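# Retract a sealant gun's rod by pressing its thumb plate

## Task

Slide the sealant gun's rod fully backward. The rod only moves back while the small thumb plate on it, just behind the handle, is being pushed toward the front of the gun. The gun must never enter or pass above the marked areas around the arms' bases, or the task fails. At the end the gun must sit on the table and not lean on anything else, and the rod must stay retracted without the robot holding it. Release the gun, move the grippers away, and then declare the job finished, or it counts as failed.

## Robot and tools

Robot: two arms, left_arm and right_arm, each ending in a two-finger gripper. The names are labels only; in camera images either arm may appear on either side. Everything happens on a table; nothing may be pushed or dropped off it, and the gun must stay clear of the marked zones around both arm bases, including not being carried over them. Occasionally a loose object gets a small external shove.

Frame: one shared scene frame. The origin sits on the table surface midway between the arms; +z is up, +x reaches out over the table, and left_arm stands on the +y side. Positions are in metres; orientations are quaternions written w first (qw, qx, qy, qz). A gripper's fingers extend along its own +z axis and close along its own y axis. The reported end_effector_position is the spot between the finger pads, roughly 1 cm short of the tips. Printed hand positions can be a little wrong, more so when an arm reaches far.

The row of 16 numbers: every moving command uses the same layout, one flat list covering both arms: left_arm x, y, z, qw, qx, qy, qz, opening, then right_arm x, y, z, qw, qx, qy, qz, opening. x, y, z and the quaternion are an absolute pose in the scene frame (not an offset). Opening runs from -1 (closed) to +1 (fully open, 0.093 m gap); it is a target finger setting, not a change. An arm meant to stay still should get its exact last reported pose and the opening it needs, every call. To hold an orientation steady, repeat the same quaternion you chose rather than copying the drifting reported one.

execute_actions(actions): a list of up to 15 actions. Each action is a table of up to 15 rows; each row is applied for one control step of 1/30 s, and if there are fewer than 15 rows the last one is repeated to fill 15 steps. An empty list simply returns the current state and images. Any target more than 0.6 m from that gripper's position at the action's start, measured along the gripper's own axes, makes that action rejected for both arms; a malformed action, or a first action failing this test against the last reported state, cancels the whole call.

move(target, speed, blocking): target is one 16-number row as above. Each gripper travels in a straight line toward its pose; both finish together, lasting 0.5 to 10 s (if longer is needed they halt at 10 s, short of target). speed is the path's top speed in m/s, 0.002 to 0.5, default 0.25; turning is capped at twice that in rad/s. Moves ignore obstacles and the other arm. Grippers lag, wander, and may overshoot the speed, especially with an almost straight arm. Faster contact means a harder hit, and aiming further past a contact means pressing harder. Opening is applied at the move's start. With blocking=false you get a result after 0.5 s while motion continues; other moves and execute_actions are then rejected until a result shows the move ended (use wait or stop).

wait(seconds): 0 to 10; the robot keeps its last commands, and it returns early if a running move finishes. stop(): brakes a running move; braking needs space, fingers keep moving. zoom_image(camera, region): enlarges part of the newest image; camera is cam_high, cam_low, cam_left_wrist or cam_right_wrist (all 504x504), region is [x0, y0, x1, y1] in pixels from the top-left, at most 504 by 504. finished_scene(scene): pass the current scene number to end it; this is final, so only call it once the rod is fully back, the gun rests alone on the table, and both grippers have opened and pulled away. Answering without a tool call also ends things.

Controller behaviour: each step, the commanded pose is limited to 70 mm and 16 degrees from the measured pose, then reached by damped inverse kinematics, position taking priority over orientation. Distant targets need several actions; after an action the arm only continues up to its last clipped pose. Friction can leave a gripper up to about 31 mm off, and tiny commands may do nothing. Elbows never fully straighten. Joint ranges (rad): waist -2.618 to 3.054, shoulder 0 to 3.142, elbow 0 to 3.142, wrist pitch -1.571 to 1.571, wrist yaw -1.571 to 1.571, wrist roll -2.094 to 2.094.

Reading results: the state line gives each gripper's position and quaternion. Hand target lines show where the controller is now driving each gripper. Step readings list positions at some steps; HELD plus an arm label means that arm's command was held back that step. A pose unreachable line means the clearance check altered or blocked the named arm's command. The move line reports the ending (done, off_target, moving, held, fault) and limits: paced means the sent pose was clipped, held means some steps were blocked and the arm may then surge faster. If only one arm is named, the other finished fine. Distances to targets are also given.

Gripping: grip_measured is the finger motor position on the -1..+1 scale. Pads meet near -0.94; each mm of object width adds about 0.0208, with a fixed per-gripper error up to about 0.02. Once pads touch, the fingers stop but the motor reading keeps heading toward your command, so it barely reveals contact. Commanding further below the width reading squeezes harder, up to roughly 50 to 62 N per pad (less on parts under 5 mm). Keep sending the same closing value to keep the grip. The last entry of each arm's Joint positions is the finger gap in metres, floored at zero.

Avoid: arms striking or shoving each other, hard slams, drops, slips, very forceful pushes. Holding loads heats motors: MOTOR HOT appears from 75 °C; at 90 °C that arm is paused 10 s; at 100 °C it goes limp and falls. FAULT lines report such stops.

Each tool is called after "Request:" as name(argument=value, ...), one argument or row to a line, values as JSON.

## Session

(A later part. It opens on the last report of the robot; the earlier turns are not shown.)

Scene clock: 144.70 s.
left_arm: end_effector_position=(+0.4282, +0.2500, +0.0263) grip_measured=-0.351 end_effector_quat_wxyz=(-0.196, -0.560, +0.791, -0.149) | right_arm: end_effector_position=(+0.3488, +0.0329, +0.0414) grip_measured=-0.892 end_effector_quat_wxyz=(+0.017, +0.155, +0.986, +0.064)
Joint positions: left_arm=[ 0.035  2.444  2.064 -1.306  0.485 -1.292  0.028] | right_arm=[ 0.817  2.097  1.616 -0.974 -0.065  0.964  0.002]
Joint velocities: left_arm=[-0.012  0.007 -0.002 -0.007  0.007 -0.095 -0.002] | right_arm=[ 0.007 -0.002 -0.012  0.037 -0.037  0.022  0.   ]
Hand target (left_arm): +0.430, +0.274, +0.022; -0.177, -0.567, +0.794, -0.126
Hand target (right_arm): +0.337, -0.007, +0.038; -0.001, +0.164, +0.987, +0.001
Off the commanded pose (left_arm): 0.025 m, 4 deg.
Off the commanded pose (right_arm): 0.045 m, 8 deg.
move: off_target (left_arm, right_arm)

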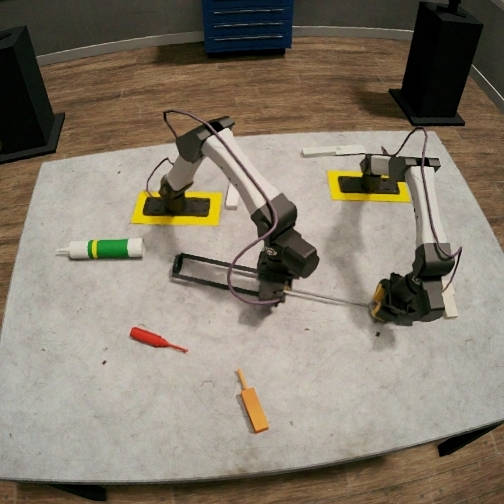

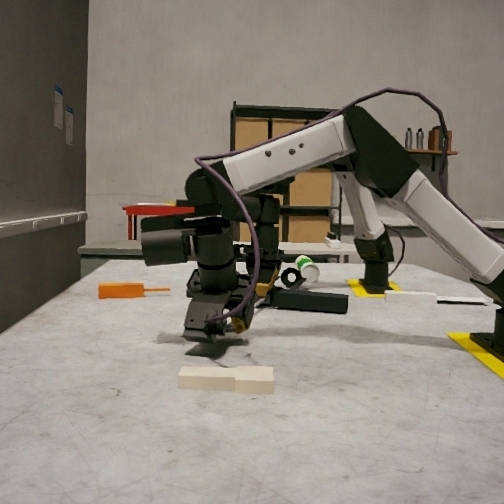

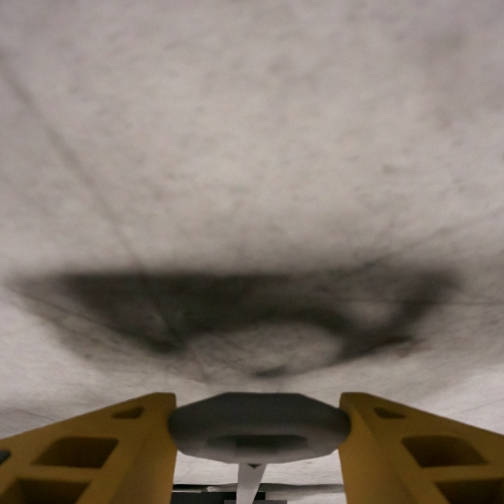

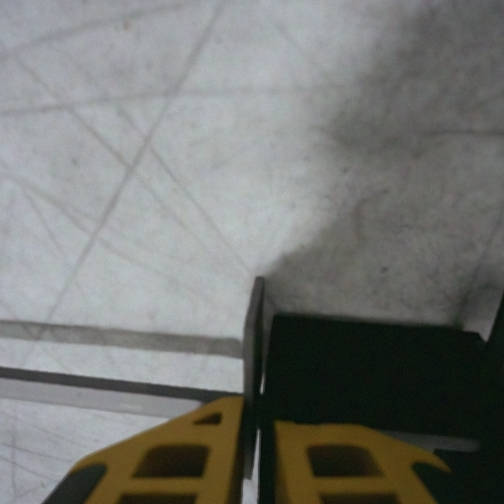

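Request:
execute_actions(
  actions=[
    [[0.428,0.252,0.024,-0.176,-0.567,0.795,-0.126,-0.4,0.349,0.033,0.038,0,0.165,0.986,0,-0.9]],
    [[0.428,0.252,0.024,-0.176,-0.567,0.795,-0.126,0.4,0.349,0.033,0.038,0,0.165,0.986,0,-0.05]],
    [[0.428,0.252,0.06,-0.176,-0.567,0.795,-0.126,0.4,0.349,0.033,0.08,0,0.165,0.986,0,-0.05]],
  ],
)

Request:
move(
  target=[0.4,0.35,0.16,-0.176,-0.567,0.795,-0.126,0.4,0.3,-0.12,0.2,0,0.165,0.986,0,-0.05],
)

Request:
zoom_image(
  camera="cam_high",
  region=[150, 200, 400, 340],
)

Scene clock: 149.47 s.
left_arm: end_effector_position=(+0.4279, +0.2531, +0.0579) grip_measured=+0.398 end_effector_quat_wxyz=(-0.177, -0.567, +0.793, -0.131) | right_arm: end_effector_position=(+0.3515, +0.0339, +0.0781) grip_measured=-0.052 end_effector_quat_wxyz=(+0.002, +0.165, +0.986, +0.009)
Joint positions: left_arm=[ 0.025  2.414  2.151 -1.409  0.434 -1.317  0.064] | right_arm=[ 0.837  2.188  1.914 -1.282 -0.01   0.999  0.043]
Joint velocities: left_arm=[-0.007  0.012 -0.022 -0.022  0.007 -0.051  0.   ] | right_arm=[-0.007  0.007 -0.002 -0.11  -0.007  0.007 -0.001]
Hand target (left_arm): +0.428, +0.252, +0.060; -0.176, -0.567, +0.795, -0.126
Hand target (right_arm): +0.349, +0.033, +0.080; -0.000, +0.165, +0.986, +0.000
Off the commanded pose (left_arm): 0.002 m, 1 deg.
Off the commanded pose (right_arm): 0.003 m, 1 deg.
Step readings (end_effector_position; steps 1 to 15: 1st action; 16 to 30: 2nd action; 31 to 45: 3rd action):
0: left_arm (+0.4282, +0.2500, +0.0263) | right_arm (+0.3487, +0.0329, +0.0414)
1: left_arm (+0.4278, +0.2485, +0.0262) | right_arm (+0.3495, +0.0346, +0.0422)
2: left_arm (+0.4286, +0.2495, +0.0250) | right_arm (+0.3510, +0.0354, +0.0420)
4: left_arm (+0.4314, +0.2508, +0.0236) | right_arm (+0.3530, +0.0369, +0.0408)
8: left_arm (+0.4319, +0.2509, +0.0231) | right_arm (+0.3533, +0.0370, +0.0406)
15: left_arm (+0.4319, +0.2509, +0.0230) | right_arm (+0.3532, +0.0369, +0.0406)
16: left_arm (+0.4319, +0.2508, +0.0230) | right_arm (+0.3532, +0.0379, +0.0409)
17: left_arm (+0.4317, +0.2509, +0.0229) | right_arm (+0.3532, +0.0379, +0.0415)
19: left_arm (+0.4316, +0.2514, +0.0226) | right_arm (+0.3525, +0.0366, +0.0420)
23: left_arm (+0.4316, +0.2521, +0.0223) | right_arm (+0.3511, +0.0343, +0.0419)
30: left_arm (+0.4317, +0.2524, +0.0222) | right_arm (+0.3503, +0.0331, +0.0418)
31: left_arm (+0.4310, +0.2526, +0.0248) | right_arm (+0.3499, +0.0328, +0.0455)
32: left_arm (+0.4295, +0.2529, +0.0280) | right_arm (+0.3500, +0.0329, +0.0506)
34: left_arm (+0.4297, +0.2529, +0.0390) | right_arm (+0.3546, +0.0365, +0.0648)
38: left_arm (+0.4321, +0.2527, +0.0557) | right_arm (+0.3578, +0.0388, +0.0783)
45: end_effector_position above

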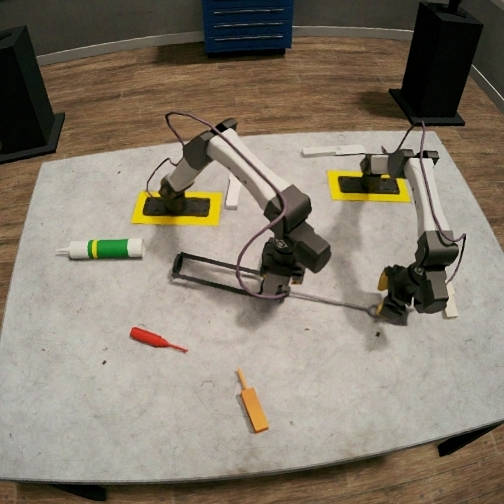

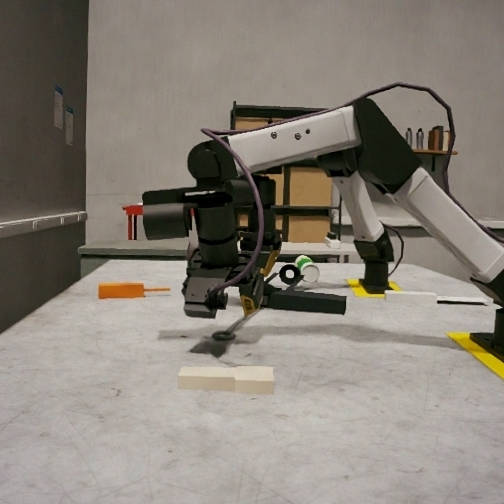

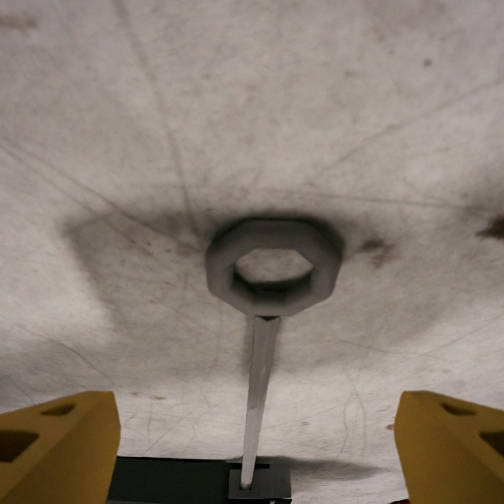

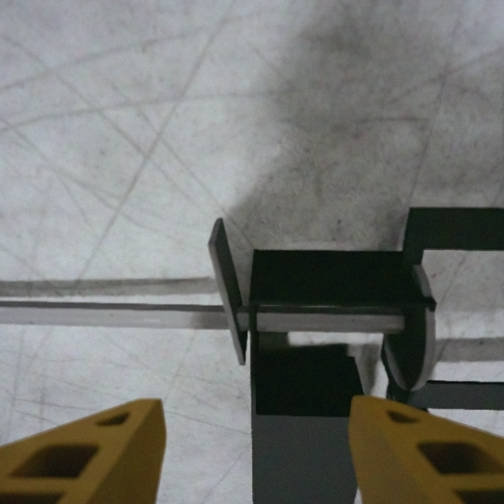

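Scene clock: 150.87 s.
left_arm: end_effector_position=(+0.4080, +0.3490, +0.1672) grip_measured=+0.398 end_effector_quat_wxyz=(-0.098, -0.581, +0.787, -0.183) | right_arm: end_effector_position=(+0.3096, -0.1166, +0.2043) grip_measured=-0.052 end_effector_quat_wxyz=(+0.032, +0.166, +0.985, +0.020)
Joint positions: left_arm=[ 0.244  2.153  2.157 -1.564  0.419 -1.152  0.064] | right_arm=[ 0.546  1.705  1.75  -1.54  -0.001  0.711  0.043]
Joint velocities: left_arm=[-0.012 -0.002  0.022  0.007  0.022 -0.037  0.001] | right_arm=[-0.007  0.007  0.017  0.051  0.066 -0.081 -0.001]
Hand target (left_arm): +0.401, +0.350, +0.159; -0.112, -0.582, +0.787, -0.170
Hand target (right_arm): +0.303, -0.123, +0.200; +0.020, +0.165, +0.986, +0.008
Off the commanded pose (left_arm): 0.011 m, 11 deg.
Off the commanded pose (right_arm): 0.011 m, 4 deg.
joint sent to its limit (left arm) — the command would take joint 4 (wrist pitch) past its lower limit, so that joint was sent only as far as its limit.
joint sent to its limit (right arm) — the command would take joint 4 (wrist pitch) past its lower limit, so that joint was sent only as far as its limit.
move: off_target (left_arm, right_arm)

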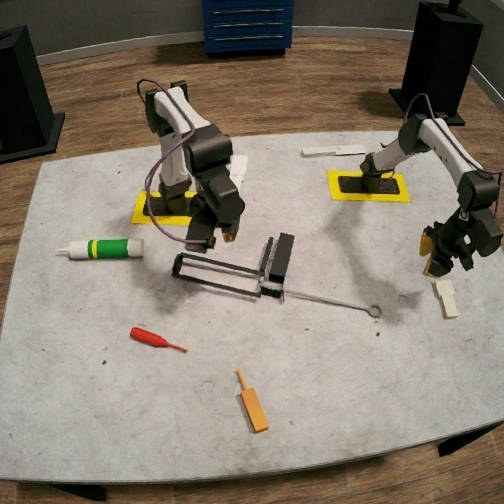

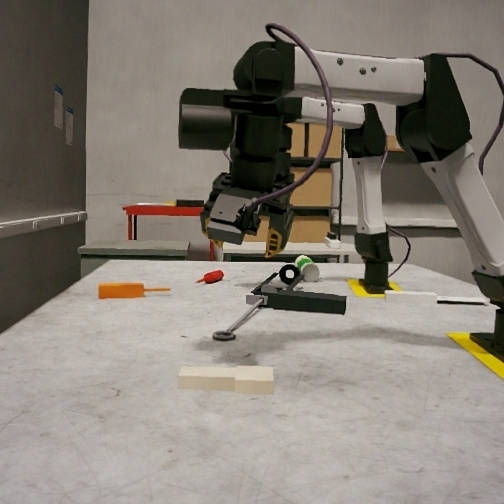

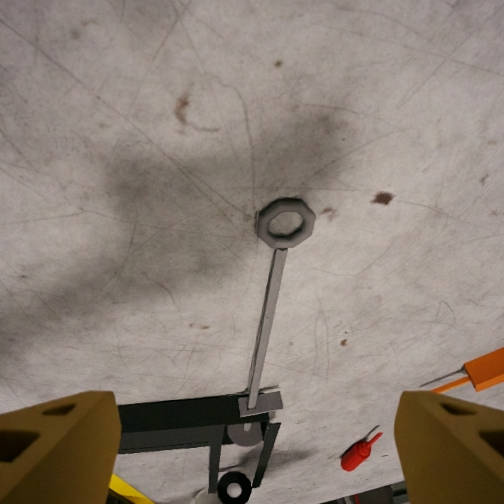

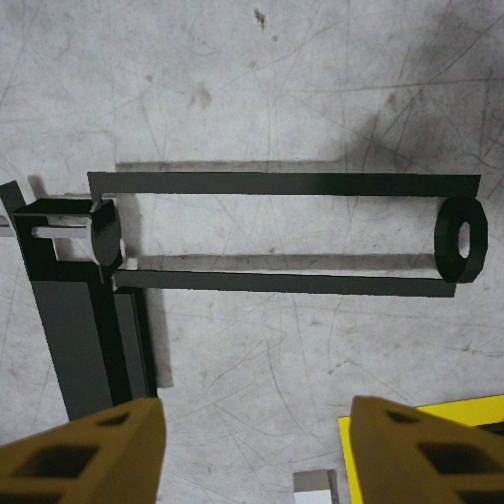

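Region (150, 200, 400, 340) of cam_high's 504x504 image, scaled by 2.016, with more detail than that image has; it fills the top 282 rows of this view, and the rest is white.

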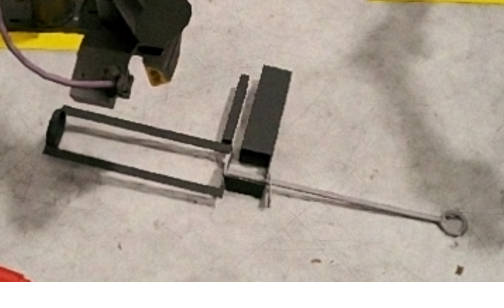

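The rod is fully back against its stop, and both arms have let go and moved clear. Done.

Request:
finished_scene(
  scene=1,
)

The scene is finished: the task was done.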